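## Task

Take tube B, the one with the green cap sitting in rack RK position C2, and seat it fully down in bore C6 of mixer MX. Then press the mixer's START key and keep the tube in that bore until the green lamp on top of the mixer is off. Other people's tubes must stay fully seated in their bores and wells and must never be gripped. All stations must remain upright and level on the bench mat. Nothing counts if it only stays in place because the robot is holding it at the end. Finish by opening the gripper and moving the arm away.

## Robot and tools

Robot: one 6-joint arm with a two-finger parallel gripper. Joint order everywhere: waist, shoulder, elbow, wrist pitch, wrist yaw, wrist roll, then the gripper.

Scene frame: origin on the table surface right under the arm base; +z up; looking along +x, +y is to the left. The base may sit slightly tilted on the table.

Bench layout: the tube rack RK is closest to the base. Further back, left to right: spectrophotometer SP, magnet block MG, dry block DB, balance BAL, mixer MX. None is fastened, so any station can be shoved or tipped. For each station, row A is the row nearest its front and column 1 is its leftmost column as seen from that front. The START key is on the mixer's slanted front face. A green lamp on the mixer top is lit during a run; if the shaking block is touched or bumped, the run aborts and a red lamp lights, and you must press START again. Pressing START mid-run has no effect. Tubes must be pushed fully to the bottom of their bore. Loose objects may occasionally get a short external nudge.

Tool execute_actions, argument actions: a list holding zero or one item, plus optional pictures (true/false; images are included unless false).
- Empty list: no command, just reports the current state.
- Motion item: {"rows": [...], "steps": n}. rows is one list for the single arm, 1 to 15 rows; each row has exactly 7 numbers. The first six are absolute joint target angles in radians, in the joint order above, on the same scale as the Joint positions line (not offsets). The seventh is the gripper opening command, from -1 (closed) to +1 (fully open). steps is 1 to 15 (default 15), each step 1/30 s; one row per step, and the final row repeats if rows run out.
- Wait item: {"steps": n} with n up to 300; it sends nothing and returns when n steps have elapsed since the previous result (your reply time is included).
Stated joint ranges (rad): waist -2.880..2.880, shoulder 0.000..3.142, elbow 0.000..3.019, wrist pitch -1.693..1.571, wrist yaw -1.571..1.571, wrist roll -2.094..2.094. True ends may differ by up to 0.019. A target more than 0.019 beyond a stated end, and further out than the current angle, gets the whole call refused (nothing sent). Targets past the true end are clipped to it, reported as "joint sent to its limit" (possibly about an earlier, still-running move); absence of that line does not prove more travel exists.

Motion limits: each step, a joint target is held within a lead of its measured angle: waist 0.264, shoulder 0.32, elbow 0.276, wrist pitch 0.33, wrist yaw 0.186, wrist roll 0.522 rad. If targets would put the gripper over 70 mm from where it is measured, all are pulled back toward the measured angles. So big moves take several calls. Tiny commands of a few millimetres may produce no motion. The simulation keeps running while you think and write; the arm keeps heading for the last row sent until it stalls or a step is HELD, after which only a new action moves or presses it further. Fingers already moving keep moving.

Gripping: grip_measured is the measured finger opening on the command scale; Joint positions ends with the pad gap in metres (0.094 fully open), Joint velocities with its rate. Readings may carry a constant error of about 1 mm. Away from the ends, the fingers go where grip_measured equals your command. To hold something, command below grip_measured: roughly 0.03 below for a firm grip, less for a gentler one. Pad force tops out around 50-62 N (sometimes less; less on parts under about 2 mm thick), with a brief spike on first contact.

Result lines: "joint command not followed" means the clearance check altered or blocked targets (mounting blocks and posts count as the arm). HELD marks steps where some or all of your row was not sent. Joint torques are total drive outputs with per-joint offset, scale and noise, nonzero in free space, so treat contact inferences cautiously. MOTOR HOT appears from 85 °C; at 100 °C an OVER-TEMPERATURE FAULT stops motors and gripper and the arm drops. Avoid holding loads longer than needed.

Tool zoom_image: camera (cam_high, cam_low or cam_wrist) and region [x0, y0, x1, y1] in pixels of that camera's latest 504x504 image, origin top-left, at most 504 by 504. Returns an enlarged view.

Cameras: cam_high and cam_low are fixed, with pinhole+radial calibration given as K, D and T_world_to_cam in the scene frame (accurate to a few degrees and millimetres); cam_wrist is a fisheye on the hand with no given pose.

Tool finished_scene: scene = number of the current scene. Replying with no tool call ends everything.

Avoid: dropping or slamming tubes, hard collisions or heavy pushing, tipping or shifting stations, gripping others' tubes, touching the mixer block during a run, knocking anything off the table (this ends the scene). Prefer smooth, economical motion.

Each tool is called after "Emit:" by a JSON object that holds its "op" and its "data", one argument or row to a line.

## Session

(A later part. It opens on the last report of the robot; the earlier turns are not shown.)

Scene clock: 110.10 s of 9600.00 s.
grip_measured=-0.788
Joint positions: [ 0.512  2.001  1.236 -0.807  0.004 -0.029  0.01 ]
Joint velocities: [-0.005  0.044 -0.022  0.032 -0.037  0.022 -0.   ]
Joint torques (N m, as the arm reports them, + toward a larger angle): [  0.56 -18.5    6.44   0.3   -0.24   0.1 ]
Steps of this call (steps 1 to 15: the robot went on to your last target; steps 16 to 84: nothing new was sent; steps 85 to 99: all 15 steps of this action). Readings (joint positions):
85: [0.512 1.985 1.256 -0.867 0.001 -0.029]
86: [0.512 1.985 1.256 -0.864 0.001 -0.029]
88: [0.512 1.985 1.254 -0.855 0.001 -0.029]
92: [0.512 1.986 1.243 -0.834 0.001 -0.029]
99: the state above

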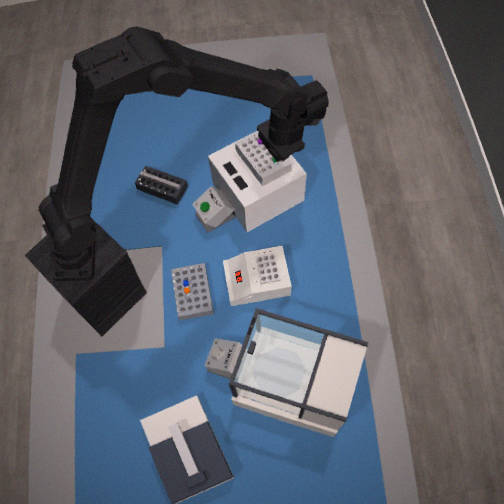

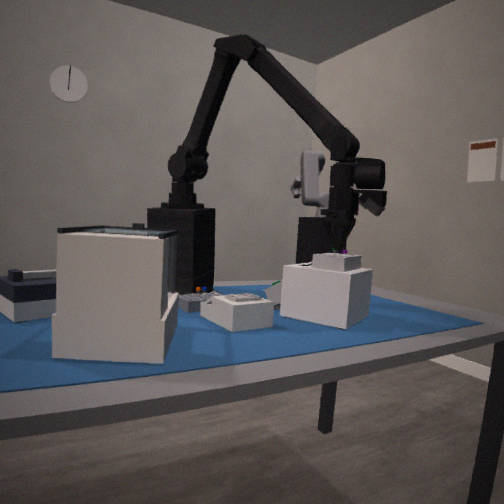

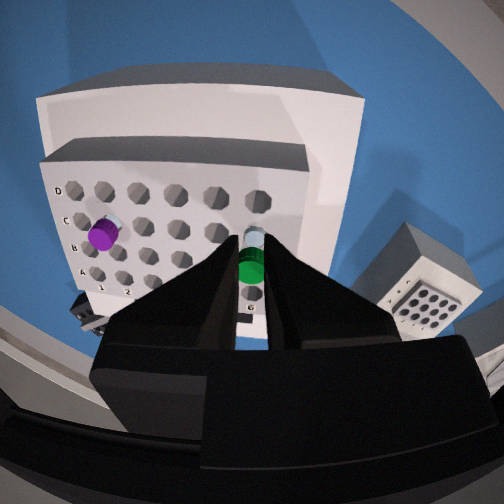

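About 10 mm left.

Emit:
{"op": "execute_actions", "data": {
  "actions": [
    {"rows":[[0.515,2.018,1.232,-0.788,0,-0.02,-0.805],[0.515,2.022,1.232,-0.783,0,-0.02,-0.805],[0.515,2.027,1.231,-0.778,0,-0.02,-0.805],[0.515,2.032,1.23,-0.773,0,-0.02,-0.805],[0.515,2.037,1.229,-0.768,0,-0.02,-0.805],[0.515,2.042,1.228,-0.765,0,-0.02,-0.805],[0.515,2.048,1.228,-0.763,0,-0.02,-0.805]]}
  ]
}}

Emit:
{"op": "zoom_image", "data": {
  "camera": "cam_low",
  "region": [305,220,365,280]
}}

Scene clock: 113.73 s of 9600.00 s.
grip_measured=-0.788
Joint positions: [ 0.512  2.022  1.234 -0.783  0.008 -0.029  0.01 ]
Joint velocities: [-0.024 -0.005  0.002 -0.007 -0.022 -0.037  0.   ]
Joint torques (N m, as the arm reports them, + toward a larger angle): [  0.48 -17.91   6.18   0.84  -0.38   0.11]
Steps of this call (steps 1 to 15: the robot went on to your last target; steps 16 to 94: nothing new was sent; steps 95 to 109: all 15 steps of this action). Readings (joint positions):
95: [0.512 2.002 1.236 -0.806 0.004 -0.029]
96: [0.512 2.002 1.236 -0.804 0.004 -0.029]
98: [0.512 2.006 1.236 -0.800 0.004 -0.029]
102: [0.512 2.022 1.234 -0.784 0.007 -0.029]
109: the state above

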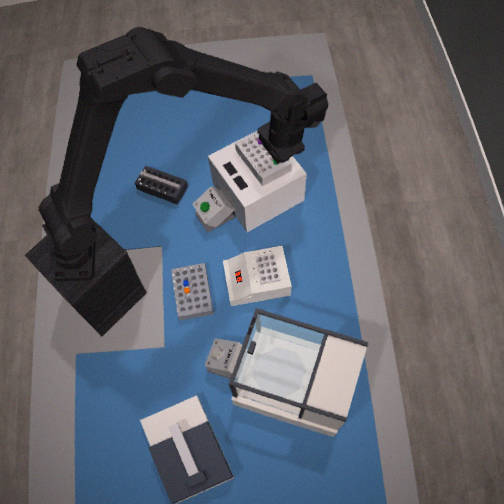

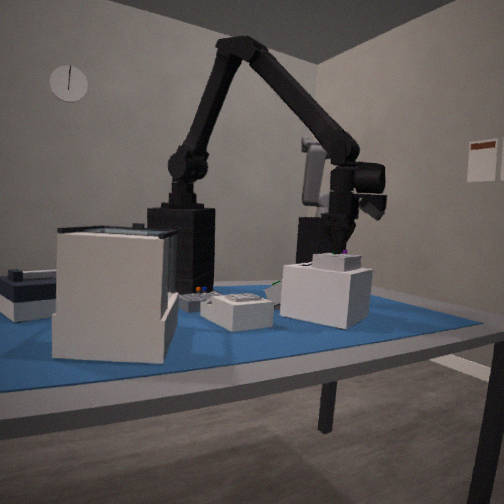

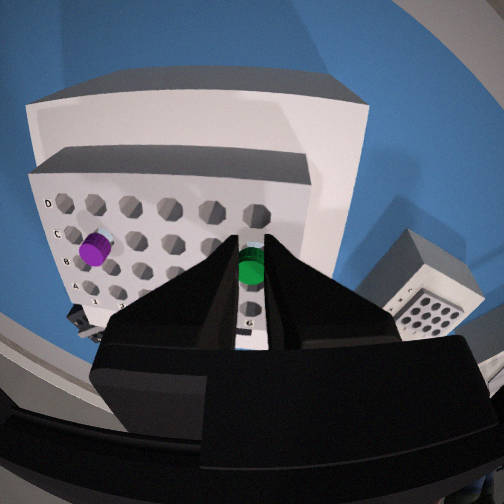

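Region (305, 220, 365, 280) of cam_low's 504x504 image, scaled by 8.400, with more detail than that image has.

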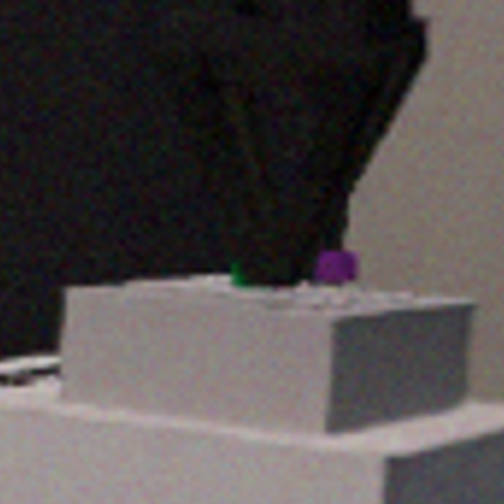

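Emit:
{"op": "execute_actions", "data": {
  "actions": [
    {"rows":[[0.515,2.055,1.228,-0.77,0,-0.02,-0.805],[0.515,2.062,1.228,-0.775,0,-0.02,-0.805],[0.515,2.068,1.228,-0.775,0,-0.02,-0.805],[0.515,2.068,1.228,-0.775,0,-0.02,-0.805],[0.515,2.068,1.228,-0.775,0,-0.02,-0.805],[0.515,2.068,1.228,-0.775,0,-0.02,-0.805],[0.515,2.05,1.232,-0.78,0,-0.02,-0.805],[0.515,2.035,1.236,-0.783,0,-0.02,-0.805],[0.515,2.022,1.24,-0.783,0,-0.02,-0.805],[0.515,2.022,1.24,-0.783,0,-0.02,-0.7],[0.515,2.022,1.24,-0.783,0,-0.02,-0.6]]}
  ],
  "pictures": false
}}

Emit:
{"op": "execute_actions", "data": {
  "actions": [
    {"rows":[[0.515,2.01,1.26,-0.8,0,-0.02,-0.6],[0.515,2.0,1.27,-0.81,0,-0.02,-0.6],[0.515,1.99,1.275,-0.82,0,-0.02,-0.6],[0.515,1.98,1.28,-0.835,0,-0.02,-0.6],[0.515,1.97,1.285,-0.85,0,-0.02,-0.6],[0.515,1.955,1.29,-0.87,0,-0.02,-0.6],[0.515,1.94,1.29,-0.885,0,-0.02,-0.6],[0.515,1.92,1.29,-0.9,0,-0.02,-0.6],[0.515,1.9,1.28,-0.915,0,-0.02,-0.6],[0.515,1.875,1.265,-0.93,0,-0.02,-0.6],[0.515,1.85,1.25,-0.94,0,-0.02,-0.7],[0.515,1.825,1.23,-0.945,0,-0.02,-0.8],[0.515,1.8,1.21,-0.95,0,-0.02,-0.9],[0.515,1.775,1.19,-0.95,0,-0.02,-1]]}
  ]
}}

Emit:
{"op": "zoom_image", "data": {
  "camera": "cam_low",
  "region": [305,220,365,280]
}}

Scene clock: 119.30 s of 9600.00 s.
grip_measured=-0.602
Joint positions: [ 0.512  2.02   1.234 -0.783  0.003 -0.029  0.019]
Joint velocities: [-0.005 -0.005 -0.022 -0.007  0.007 -0.051 -0.001]
Joint torques (N m, as the arm reports them, + toward a larger angle): [  0.68 -19.43   7.18   0.1   -0.17   0.11]
Steps of this call (steps 1 to 15: the robot went on to your last target; steps 16 to 152: nothing new was sent; steps 153 to 167: all 15 steps of this action). Readings (joint positions):
153: [0.512 2.022 1.234 -0.783 0.008 -0.029]
154: [0.512 2.022 1.234 -0.783 0.008 -0.029]
156: [0.512 2.022 1.234 -0.783 0.008 -0.029]
160: [0.512 2.021 1.234 -0.783 0.008 -0.029]
167: the state above

Scene clock: 119.80 s of 9600.00 s.
grip_measured=-0.972
Joint positions: [ 0.512  1.822  1.208 -0.927  0.002 -0.029  0.001]
Joint velocities: [-0.005 -0.923 -0.291 -0.149  0.037 -0.007 -0.02 ]
Joint torques (N m, as the arm reports them, + toward a larger angle): [  0.6  -17.9    7.74  -0.32  -0.17   0.09]
Steps of this call (steps 1 to 15: all 15 steps of this action). Readings (joint positions):
1: [0.512 2.020 1.234 -0.783 0.002 -0.029]
2: [0.512 2.020 1.234 -0.786 0.002 -0.029]
4: [0.512 2.018 1.234 -0.800 0.002 -0.029]
8: [0.512 1.993 1.237 -0.857 0.002 -0.029]
15: the state above

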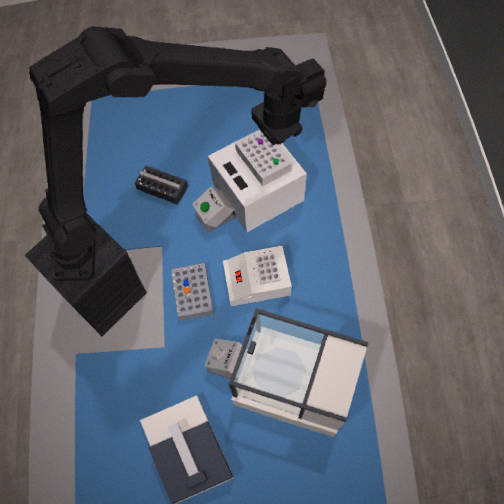

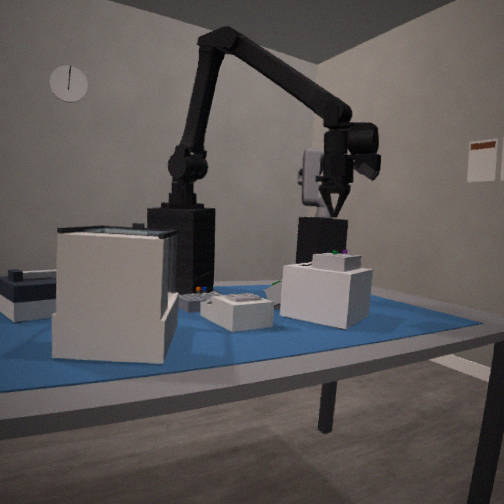

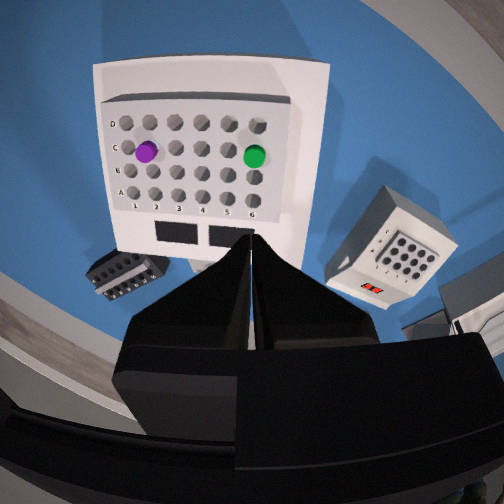

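Region (305, 220, 365, 280) of cam_low's 504x504 image, scaled by 8.400, with more detail than that image has.

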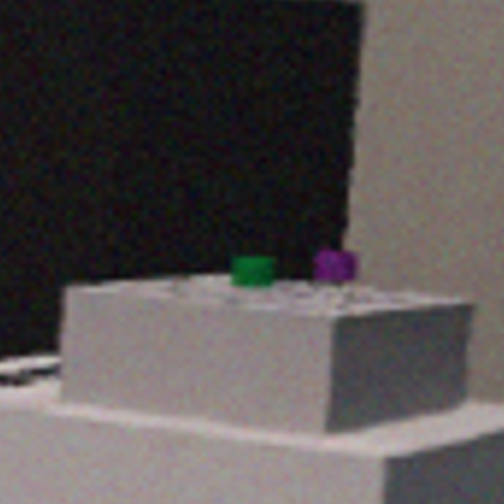

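Emit:
{"op": "execute_actions", "data": {
  "actions": [
    {"rows":[[0.52,1.745,1.15,-0.93,0,-0.02,-1],[0.525,1.715,1.11,-0.905,0,-0.02,-1],[0.53,1.685,1.07,-0.88,0,-0.02,-1],[0.535,1.655,1.03,-0.85,0,-0.02,-1],[0.54,1.625,0.99,-0.82,0,-0.02,-1],[0.545,1.595,0.95,-0.785,0,-0.02,-1],[0.55,1.57,0.91,-0.75,0,-0.02,-1],[0.555,1.545,0.87,-0.71,0,-0.02,-1],[0.56,1.525,0.825,-0.67,0,-0.02,-1],[0.565,1.51,0.78,-0.62,0,-0.02,-1],[0.57,1.5,0.735,-0.57,0,-0.02,-1],[0.575,1.49,0.69,-0.52,0,-0.02,-1],[0.58,1.485,0.645,-0.465,0,-0.02,-1],[0.585,1.48,0.6,-0.41,0,-0.02,-1],[0.59,1.475,0.555,-0.35,0,-0.02,-1]]}
  ],
  "pictures": false
}}

Emit:
{"op": "execute_actions", "data": {
  "actions": [
    {"rows":[[0.595,1.475,0.515,-0.29,0,-0.02,-1],[0.6,1.475,0.475,-0.225,0,-0.02,-1],[0.605,1.475,0.44,-0.16,0,-0.02,-1],[0.61,1.48,0.405,-0.1,0,-0.02,-1],[0.61,1.48,0.375,-0.04,0,-0.02,-1],[0.61,1.485,0.35,0.02,0,-0.02,-1],[0.61,1.49,0.335,0.06,0,-0.02,-1],[0.61,1.49,0.325,0.08,0,-0.02,-1]]}
  ]
}}

Scene clock: 125.90 s of 9600.00 s.
grip_measured=-0.981
Joint positions: [ 0.569  1.474  0.635 -0.469  0.002 -0.029  0.001]
Joint velocities: [ 0.161 -0.122 -1.238  1.619  0.007 -0.007  0.001]
Joint torques (N m, as the arm reports them, + toward a larger angle): [  0.35 -10.46   6.41   0.7   -0.16   0.1 ]
Steps of this call (steps 1 to 30: the robot went on to your last target; steps 31 to 168: nothing new was sent; steps 169 to 183: all 15 steps of this action). Readings (joint positions):
169: [0.512 1.769 1.182 -0.935 0.002 -0.029]
170: [0.512 1.763 1.168 -0.928 0.002 -0.029]
172: [0.512 1.731 1.105 -0.895 0.002 -0.029]
176: [0.524 1.618 0.926 -0.794 0.002 -0.029]
183: the state above

Scene clock: 126.40 s of 9600.00 s.
grip_measured=-0.981
Joint positions: [ 0.596  1.488  0.312  0.055  0.002 -0.029  0.001]
Joint velocities: [-0.015 -0.015 -0.007  0.037 -0.051 -0.022 -0.001]
Joint torques (N m, as the arm reports them, + toward a larger angle): [ 0.54 -8.37  5.72  1.64 -0.15  0.1 ]
Steps of this call (steps 1 to 15: all 15 steps of this action). Readings (joint positions):
1: [0.574 1.473 0.591 -0.413 0.002 -0.029]
2: [0.578 1.473 0.547 -0.355 0.002 -0.029]
4: [0.587 1.474 0.459 -0.237 0.002 -0.029]
8: [0.596 1.483 0.333 -0.025 0.002 -0.029]
15: the state above

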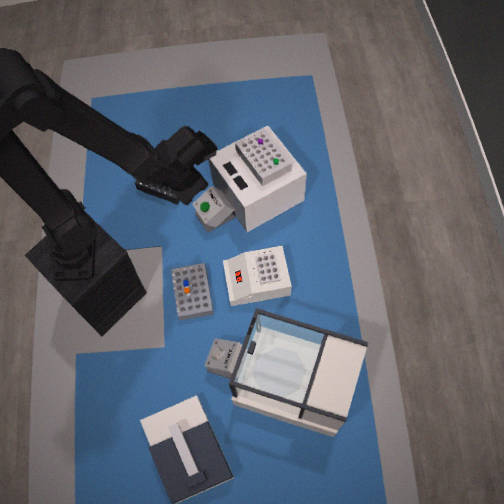

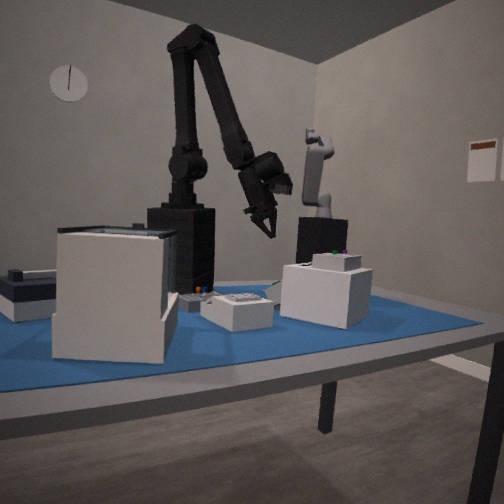

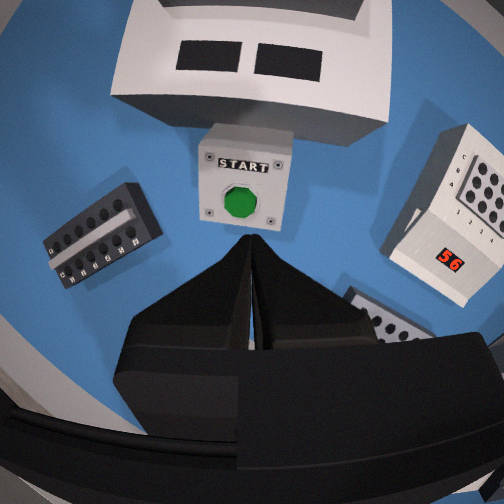

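Emit:
{"op": "execute_actions", "data": {
  "actions": [
    {"rows":[[0.615,1.515,0.335,0.1,0,-0.02,-1],[0.62,1.54,0.34,0.12,0,-0.02,-1],[0.625,1.57,0.345,0.145,0,-0.02,-1],[0.63,1.6,0.35,0.17,0,-0.02,-1],[0.635,1.63,0.355,0.195,0,-0.02,-1],[0.64,1.66,0.36,0.22,0,-0.02,-1],[0.645,1.69,0.365,0.245,0,-0.02,-1],[0.645,1.72,0.37,0.27,0,-0.02,-1],[0.645,1.745,0.375,0.295,0,-0.02,-1],[0.645,1.765,0.38,0.32,0,-0.02,-1],[0.645,1.775,0.38,0.335,0,-0.02,-1]]}
  ]
}}

Scene clock: 131.47 s of 9600.00 s.
grip_measured=-0.981
Joint positions: [ 0.632  1.784  0.363  0.304  0.002 -0.029  0.001]
Joint velocities: [-0.005 -0.005  0.017  0.085 -0.037  0.022 -0.   ]
Joint torques (N m, as the arm reports them, + toward a larger angle): [  0.96 -11.23   4.08   1.58  -0.16   0.11]
Steps of this call (steps 1 to 15: the robot went on to your last target; steps 16 to 137: nothing new was sent; steps 138 to 152: all 15 steps of this action). Readings (joint positions):
138: [0.597 1.490 0.312 0.061 0.002 -0.029]
139: [0.598 1.497 0.312 0.072 0.002 -0.029]
141: [0.603 1.531 0.315 0.109 0.002 -0.029]
145: [0.624 1.659 0.339 0.202 0.002 -0.029]
152: the state above

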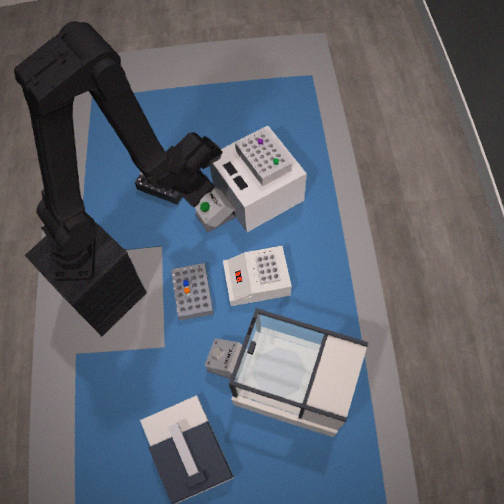

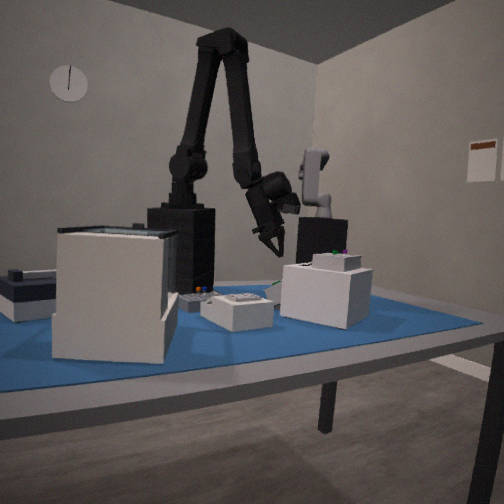

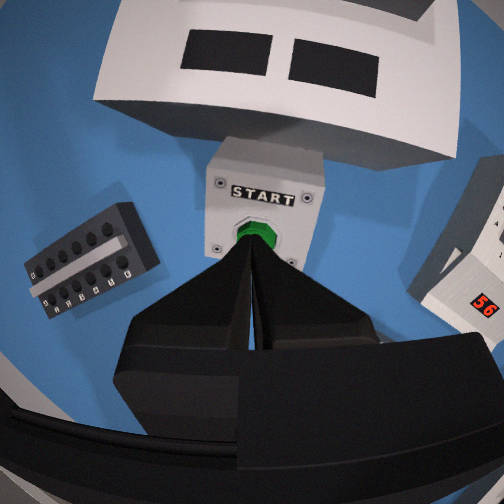

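Emit:
{"op": "execute_actions", "data": {
  "actions": [
    {"rows":[[0.63,1.795,0.382,0.355,0,-0.02,-1],[0.62,1.82,0.384,0.375,0,-0.02,-1],[0.612,1.845,0.386,0.4,0,-0.02,-1],[0.61,1.87,0.388,0.425,0,-0.02,-1],[0.61,1.895,0.39,0.45,0,-0.02,-1],[0.61,1.92,0.393,0.47,0,-0.02,-1],[0.61,1.945,0.396,0.49,0,-0.02,-1],[0.61,1.965,0.399,0.51,0,-0.02,-1],[0.61,1.98,0.402,0.525,0,-0.02,-1]]}
  ]
}}

Emit:
{"op": "zoom_image", "data": {
  "camera": "cam_low",
  "region": [230,220,330,320]
}}

Scene clock: 137.87 s of 9600.00 s.
grip_measured=-0.981
Joint positions: [ 0.625  1.99   0.394  0.497  0.002 -0.029  0.001]
Joint velocities: [ 0.005 -0.005  0.012  0.085 -0.007  0.007 -0.   ]
Joint torques (N m, as the arm reports them, + toward a larger angle): [ -1.66 -13.37   1.64   1.63  -0.16   0.1 ]
Steps of this call (steps 1 to 15: the robot went on to your last target; steps 16 to 177: nothing new was sent; steps 178 to 192: all 15 steps of this action). Readings (joint positions):
178: [0.632 1.785 0.364 0.315 0.002 -0.029]
179: [0.632 1.788 0.364 0.325 0.002 -0.029]
181: [0.630 1.811 0.367 0.363 0.002 -0.029]
185: [0.626 1.913 0.384 0.451 0.002 -0.029]
192: the state above

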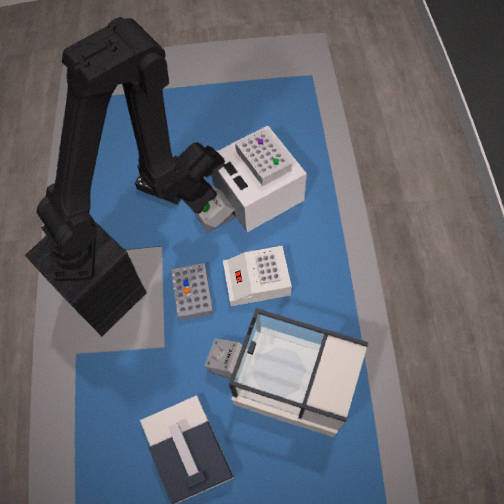

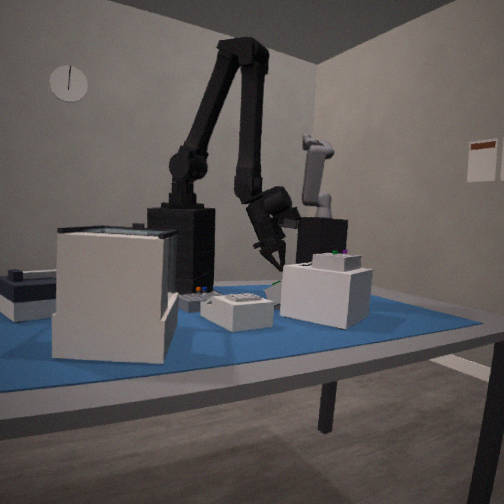

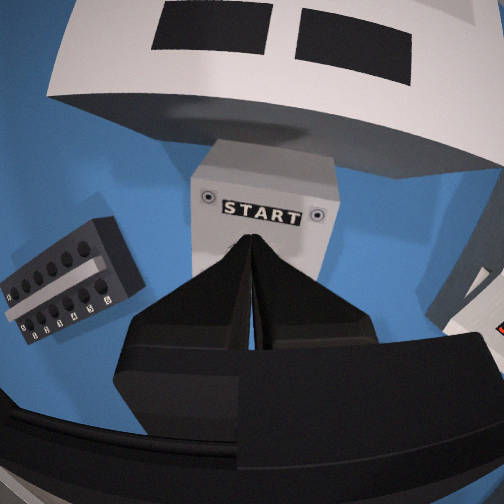

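Region (230, 220, 330, 320) of cam_low's 504x504 image, scaled by 5.040, with more detail than that image has.

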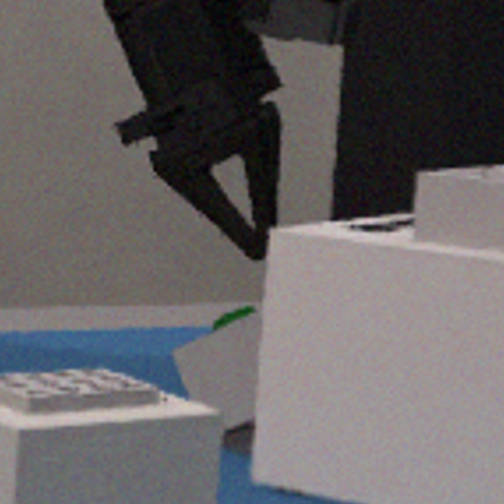

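Emit:
{"op": "execute_actions", "data": {
  "actions": [
    {"rows":[[0.61,1.985,0.385,0.535,0,-0.02,-1],[0.61,1.99,0.37,0.55,0,-0.02,-1],[0.61,1.995,0.358,0.565,0,-0.02,-1],[0.61,2.005,0.348,0.58,0,-0.02,-1],[0.61,2.015,0.34,0.595,0,-0.02,-1],[0.61,2.025,0.335,0.61,0,-0.02,-1],[0.61,2.035,0.335,0.62,0,-0.02,-1]]}
  ]
}}

Emit:
{"op": "zoom_image", "data": {
  "camera": "cam_low",
  "region": [230,220,330,320]
}}

Scene clock: 141.57 s of 9600.00 s.
grip_measured=-0.981
Joint positions: [ 0.625  2.034  0.335  0.595  0.002 -0.029  0.001]
Joint velocities: [ 0.005 -0.015 -0.027  0.022 -0.007  0.051 -0.001]
Joint torques (N m, as the arm reports them, + toward a larger angle): [ -1.92 -11.57   0.24   1.76  -0.16   0.11]
Steps of this call (steps 1 to 15: the robot went on to your last target; steps 16 to 96: nothing new was sent; steps 97 to 111: all 15 steps of this action). Readings (joint positions):
97: [0.625 1.990 0.393 0.503 0.002 -0.029]
98: [0.625 1.990 0.390 0.510 0.002 -0.029]
100: [0.625 1.990 0.376 0.535 0.002 -0.029]
104: [0.625 2.011 0.342 0.584 0.002 -0.029]
111: the state above

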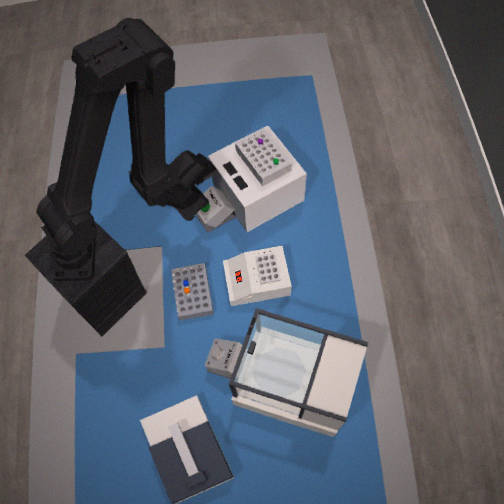

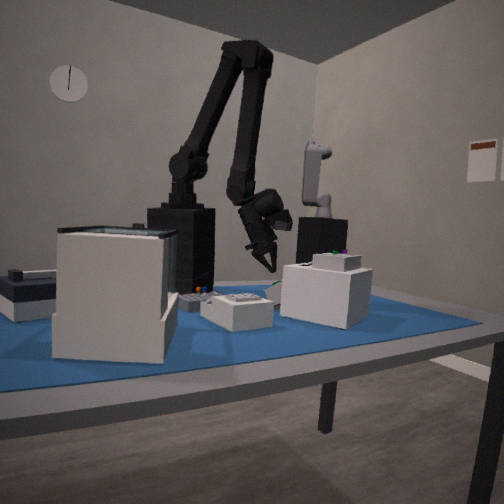

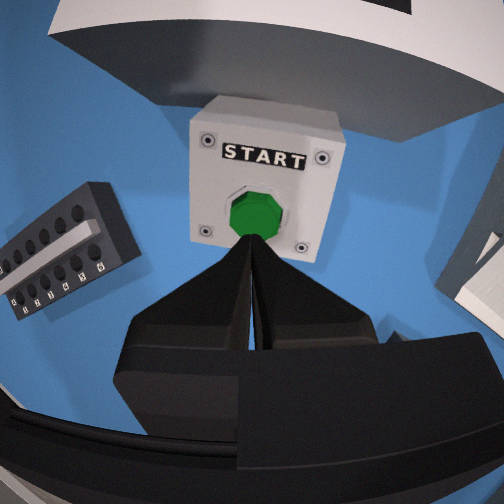

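Region (230, 220, 330, 320) of cam_low's 504x504 image, scaled by 5.040, with more detail than that image has.

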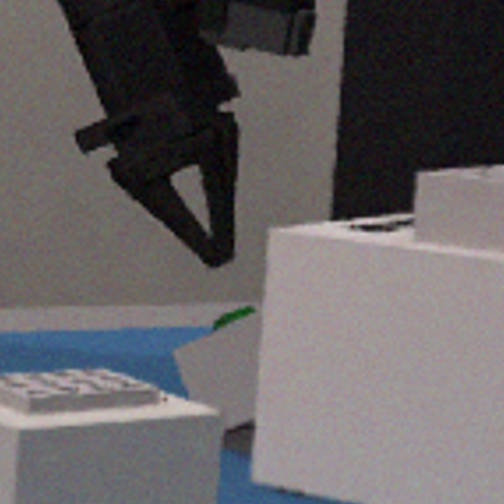

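Emit:
{"op": "execute_actions", "data": {
  "actions": [
    {"rows":[[0.61,2.045,0.35,0.625,0,-0.02,-1],[0.61,2.06,0.357,0.635,0,-0.02,-1],[0.61,2.075,0.364,0.645,0,-0.02,-1],[0.61,2.09,0.371,0.655,0,-0.02,-1],[0.61,2.105,0.378,0.663,0,-0.02,-1],[0.61,2.12,0.385,0.672,0,-0.02,-1],[0.61,2.135,0.391,0.68,0,-0.02,-1],[0.61,2.148,0.396,0.688,0,-0.02,-1],[0.61,2.158,0.4,0.694,0,-0.02,-1]]}
  ]
}}

Emit:
{"op": "zoom_image", "data": {
  "camera": "cam_low",
  "region": [230,220,330,320]
}}

Scene clock: 145.23 s of 9600.00 s.
grip_measured=-0.981
Joint positions: [ 0.625  2.151  0.397  0.675  0.001 -0.029  0.001]
Joint velocities: [-0.005 -0.005 -0.017 -0.012  0.007 -0.007 -0.   ]
Joint torques (N m, as the arm reports them, + toward a larger angle): [ -1.76 -11.99   0.18   1.56  -0.14   0.12]
Steps of this call (steps 1 to 15: the robot went on to your last target; steps 16 to 95: nothing new was sent; steps 96 to 110: all 15 steps of this action). Readings (joint positions):
96: [0.625 2.034 0.336 0.597 0.002 -0.029]
97: [0.625 2.036 0.338 0.600 0.002 -0.029]
99: [0.625 2.051 0.348 0.615 0.002 -0.029]
103: [0.625 2.112 0.383 0.651 0.002 -0.029]
110: the state above

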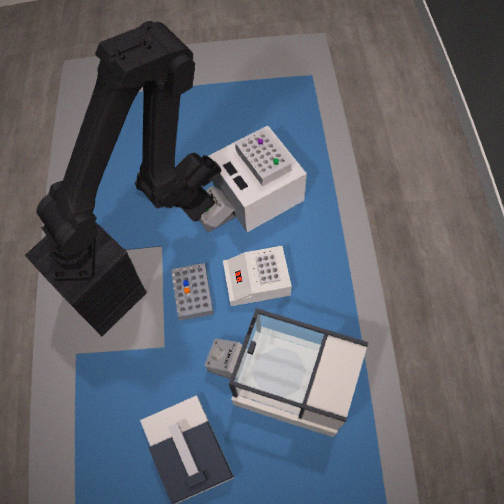

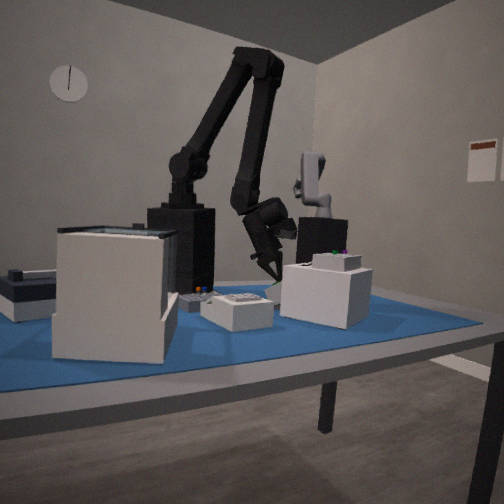

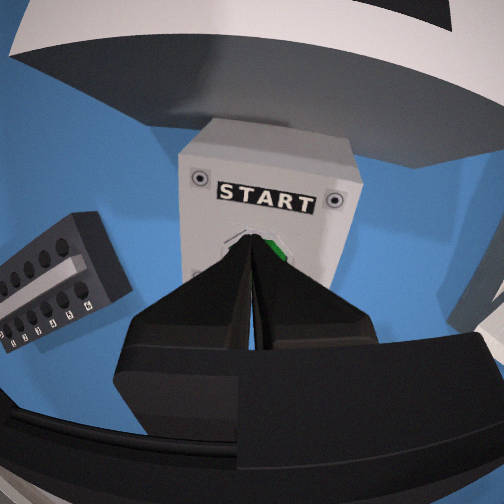

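Region (230, 220, 330, 320) of cam_low's 504x504 image, scaled by 5.040, with more detail than that image has.

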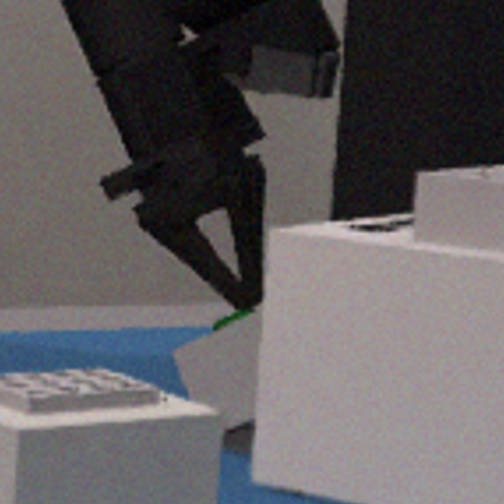

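Emit:
{"op": "execute_actions", "data": {
  "actions": [
    {"rows":[[0.605,2.155,0.397,0.68,0,-0.02,-1],[0.605,2.155,0.397,0.665,0,-0.02,-1],[0.605,2.155,0.397,0.655,0,-0.02,-1],[0.605,2.16,0.397,0.655,0,-0.02,-1],[0.605,2.165,0.4,0.66,0,-0.02,-1],[0.605,2.172,0.403,0.665,0,-0.02,-1],[0.605,2.18,0.406,0.67,0,-0.02,-1],[0.605,2.188,0.409,0.675,0,-0.02,-1],[0.605,2.196,0.412,0.68,0,-0.02,-1]]}
  ]
}}

Scene clock: 152.70 s of 9600.00 s.
grip_measured=-0.981
Joint positions: [ 0.622  2.163  0.403  0.678 -0.003 -0.029  0.001]
Joint velocities: [ 0.005 -0.015 -0.002 -0.012 -0.037  0.022  0.   ]
Joint torques (N m, as the arm reports them, + toward a larger angle): [-1.56 -9.    0.62  0.95  0.07  0.12]
Steps of this call (steps 1 to 15: the robot went on to your last target; steps 16 to 209: nothing new was sent; steps 210 to 224: all 15 steps of this action). Readings (joint positions):
210: [0.625 2.151 0.397 0.675 0.001 -0.029]
211: [0.625 2.151 0.397 0.675 0.000 -0.029]
213: [0.624 2.151 0.397 0.675 -0.001 -0.029]
217: [0.624 2.153 0.398 0.675 -0.001 -0.029]
224: the state above

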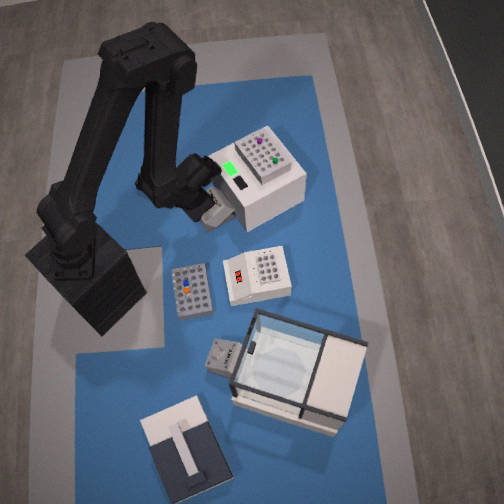

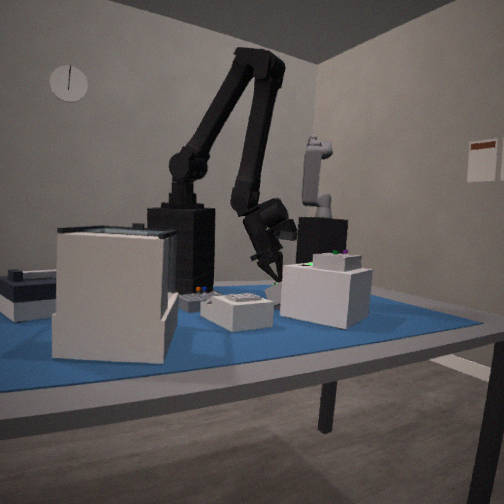

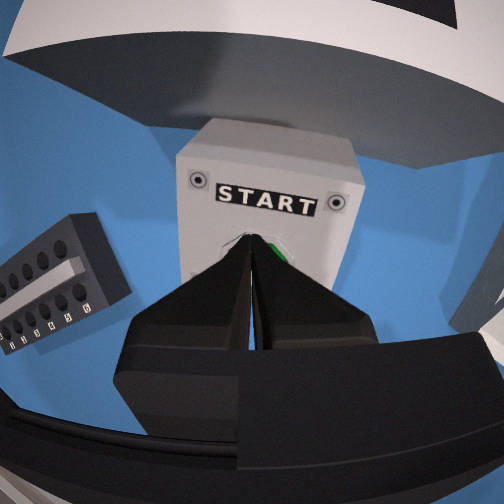

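Running. Back off.

Emit:
{"op": "execute_actions", "data": {
  "actions": [
    {"rows":[[0.62,2.15,0.39,0.665,0,-0.02,-1],[0.62,2.125,0.375,0.645,0,-0.02,-1],[0.62,2.1,0.36,0.625,0,-0.02,-1],[0.62,2.07,0.345,0.6,0,-0.02,-1],[0.62,2.04,0.33,0.575,0,-0.02,-1],[0.62,2.0,0.315,0.545,0,-0.02,-1],[0.62,1.96,0.305,0.51,0,-0.02,-1],[0.62,1.92,0.295,0.475,0,-0.02,-1],[0.62,1.88,0.29,0.44,0,-0.02,-1],[0.62,1.84,0.285,0.4,0,-0.02,-1],[0.62,1.8,0.28,0.36,0,-0.02,-1],[0.62,1.76,0.28,0.32,0,-0.02,-1],[0.62,1.72,0.28,0.28,0,-0.02,-1],[0.62,1.68,0.28,0.24,0,-0.02,-1],[0.62,1.64,0.28,0.2,0,-0.02,-1]]}
  ],
  "pictures": false
}}

Emit:
{"op": "execute_actions", "data": {
  "actions": [
    {"rows":[[0.62,1.6,0.28,0.16,0,-0.02,-1],[0.62,1.56,0.28,0.12,0,-0.02,-1],[0.62,1.52,0.28,0.08,0,-0.02,-1],[0.62,1.48,0.285,0.04,0,-0.02,-1],[0.62,1.44,0.29,0,0,-0.02,-1],[0.62,1.4,0.295,-0.04,0,-0.02,-1],[0.62,1.36,0.3,-0.08,0,-0.02,-1],[0.62,1.33,0.305,-0.11,0,-0.02,-1],[0.62,1.3,0.31,-0.14,0,-0.02,-1]]}
  ]
}}

Emit:
{"op": "execute_actions", "data": {
  "actions": [
    {"steps":240}
  ]
}}

Scene clock: 165.00 s of 9600.00 s.
grip_measured=-0.981
Joint positions: [ 0.622  1.714  0.279  0.288 -0.002 -0.029  0.001]
Joint velocities: [-0.015 -1.177  0.007 -1.082 -0.066  0.007 -0.001]
Joint torques (N m, as the arm reports them, + toward a larger angle): [-0.81 -9.96  2.44  0.52 -0.01  0.09]
Steps of this call (steps 1 to 15: the robot went on to your last target; steps 16 to 354: nothing new was sent; steps 355 to 369: all 15 steps of this action). Readings (joint positions):
355: [0.622 2.163 0.402 0.678 -0.003 -0.029]
356: [0.622 2.156 0.397 0.677 -0.003 -0.029]
358: [0.622 2.129 0.382 0.652 -0.002 -0.029]
362: [0.622 2.012 0.323 0.548 -0.002 -0.029]
369: the state above

Scene clock: 165.50 s of 9600.00 s.
grip_measured=-0.981
Joint positions: [ 0.622  1.289  0.281 -0.12  -0.002 -0.029  0.001]
Joint velocities: [ 0.005  0.024  0.017 -0.09   0.007  0.022  0.   ]
Joint torques (N m, as the arm reports them, + toward a larger angle): [-1.19 -6.05  8.26  0.5  -0.01  0.11]
Steps of this call (steps 1 to 15: all 15 steps of this action). Readings (joint positions):
1: [0.622 1.673 0.279 0.250 -0.002 -0.029]
2: [0.622 1.633 0.279 0.211 -0.002 -0.029]
4: [0.622 1.553 0.279 0.131 -0.002 -0.029]
8: [0.622 1.394 0.279 -0.027 -0.002 -0.029]
15: the state above

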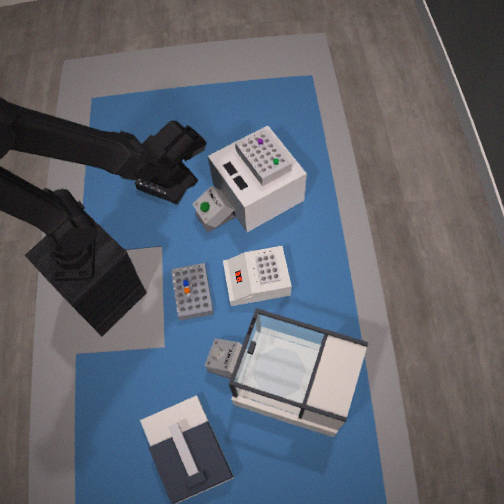

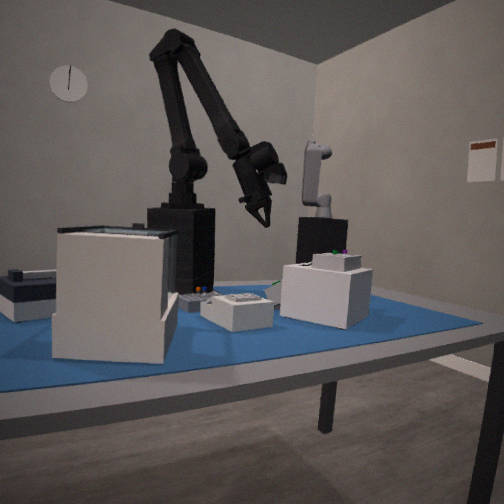

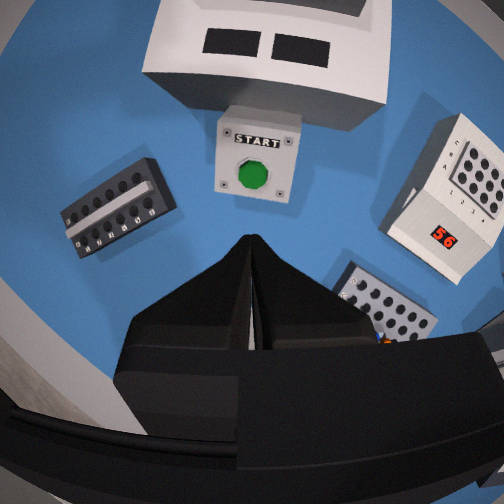

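Scene clock: 173.50 s of 9600.00 s.
grip_measured=-0.981
Joint positions: [ 0.622  1.292  0.281 -0.125 -0.002 -0.029  0.001]
Joint velocities: [-0.005 -0.005  0.007 -0.007 -0.051 -0.007 -0.001]
Joint torques (N m, as the arm reports them, + toward a larger angle): [-1.29 -6.21  8.29  0.3  -0.01  0.1 ]
Steps of this call (steps 1 to 15: the robot went on to your last target; steps 16 to 240: nothing new was sent). Readings (joint positions):
1: [0.622 1.291 0.281 -0.123 -0.002 -0.029]
2: [0.622 1.291 0.281 -0.124 -0.002 -0.029]
4: [0.622 1.292 0.281 -0.125 -0.002 -0.029]
8: [0.622 1.292 0.281 -0.125 -0.002 -0.029]
240: the state above
The arm was judged still, so your last target was given up. Only a new action makes it travel on or press farther. Fingers that are still opening or closing keep moving.

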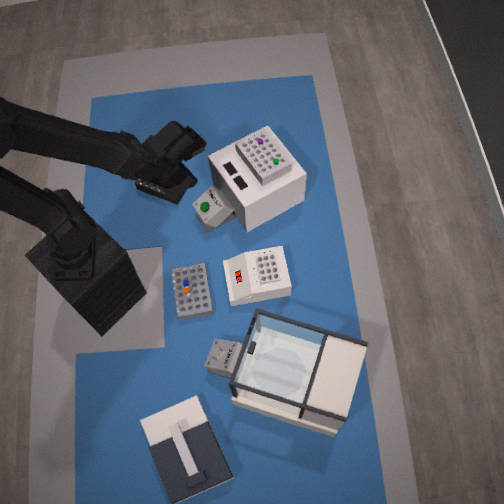

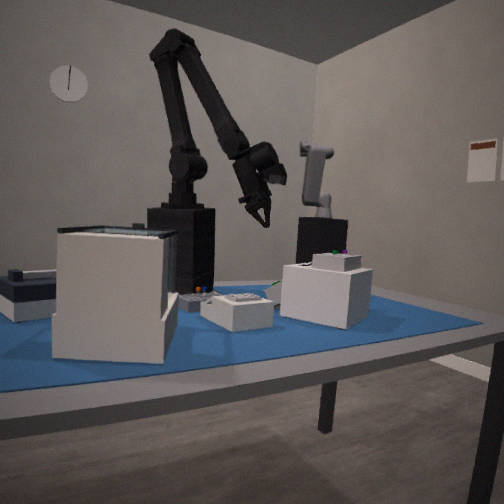

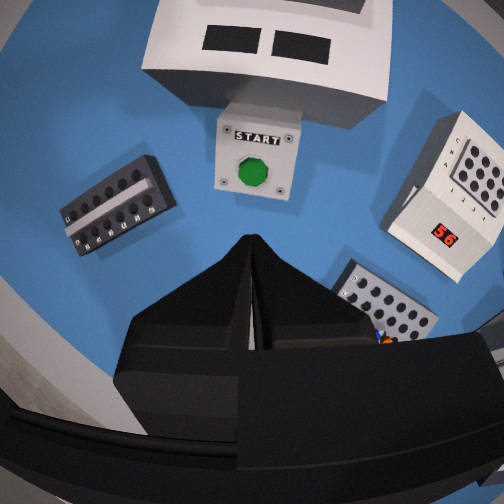

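Emit:
{"op": "finished_scene", "data": {
  "scene": 2
}}

The scene is finished: the task was done.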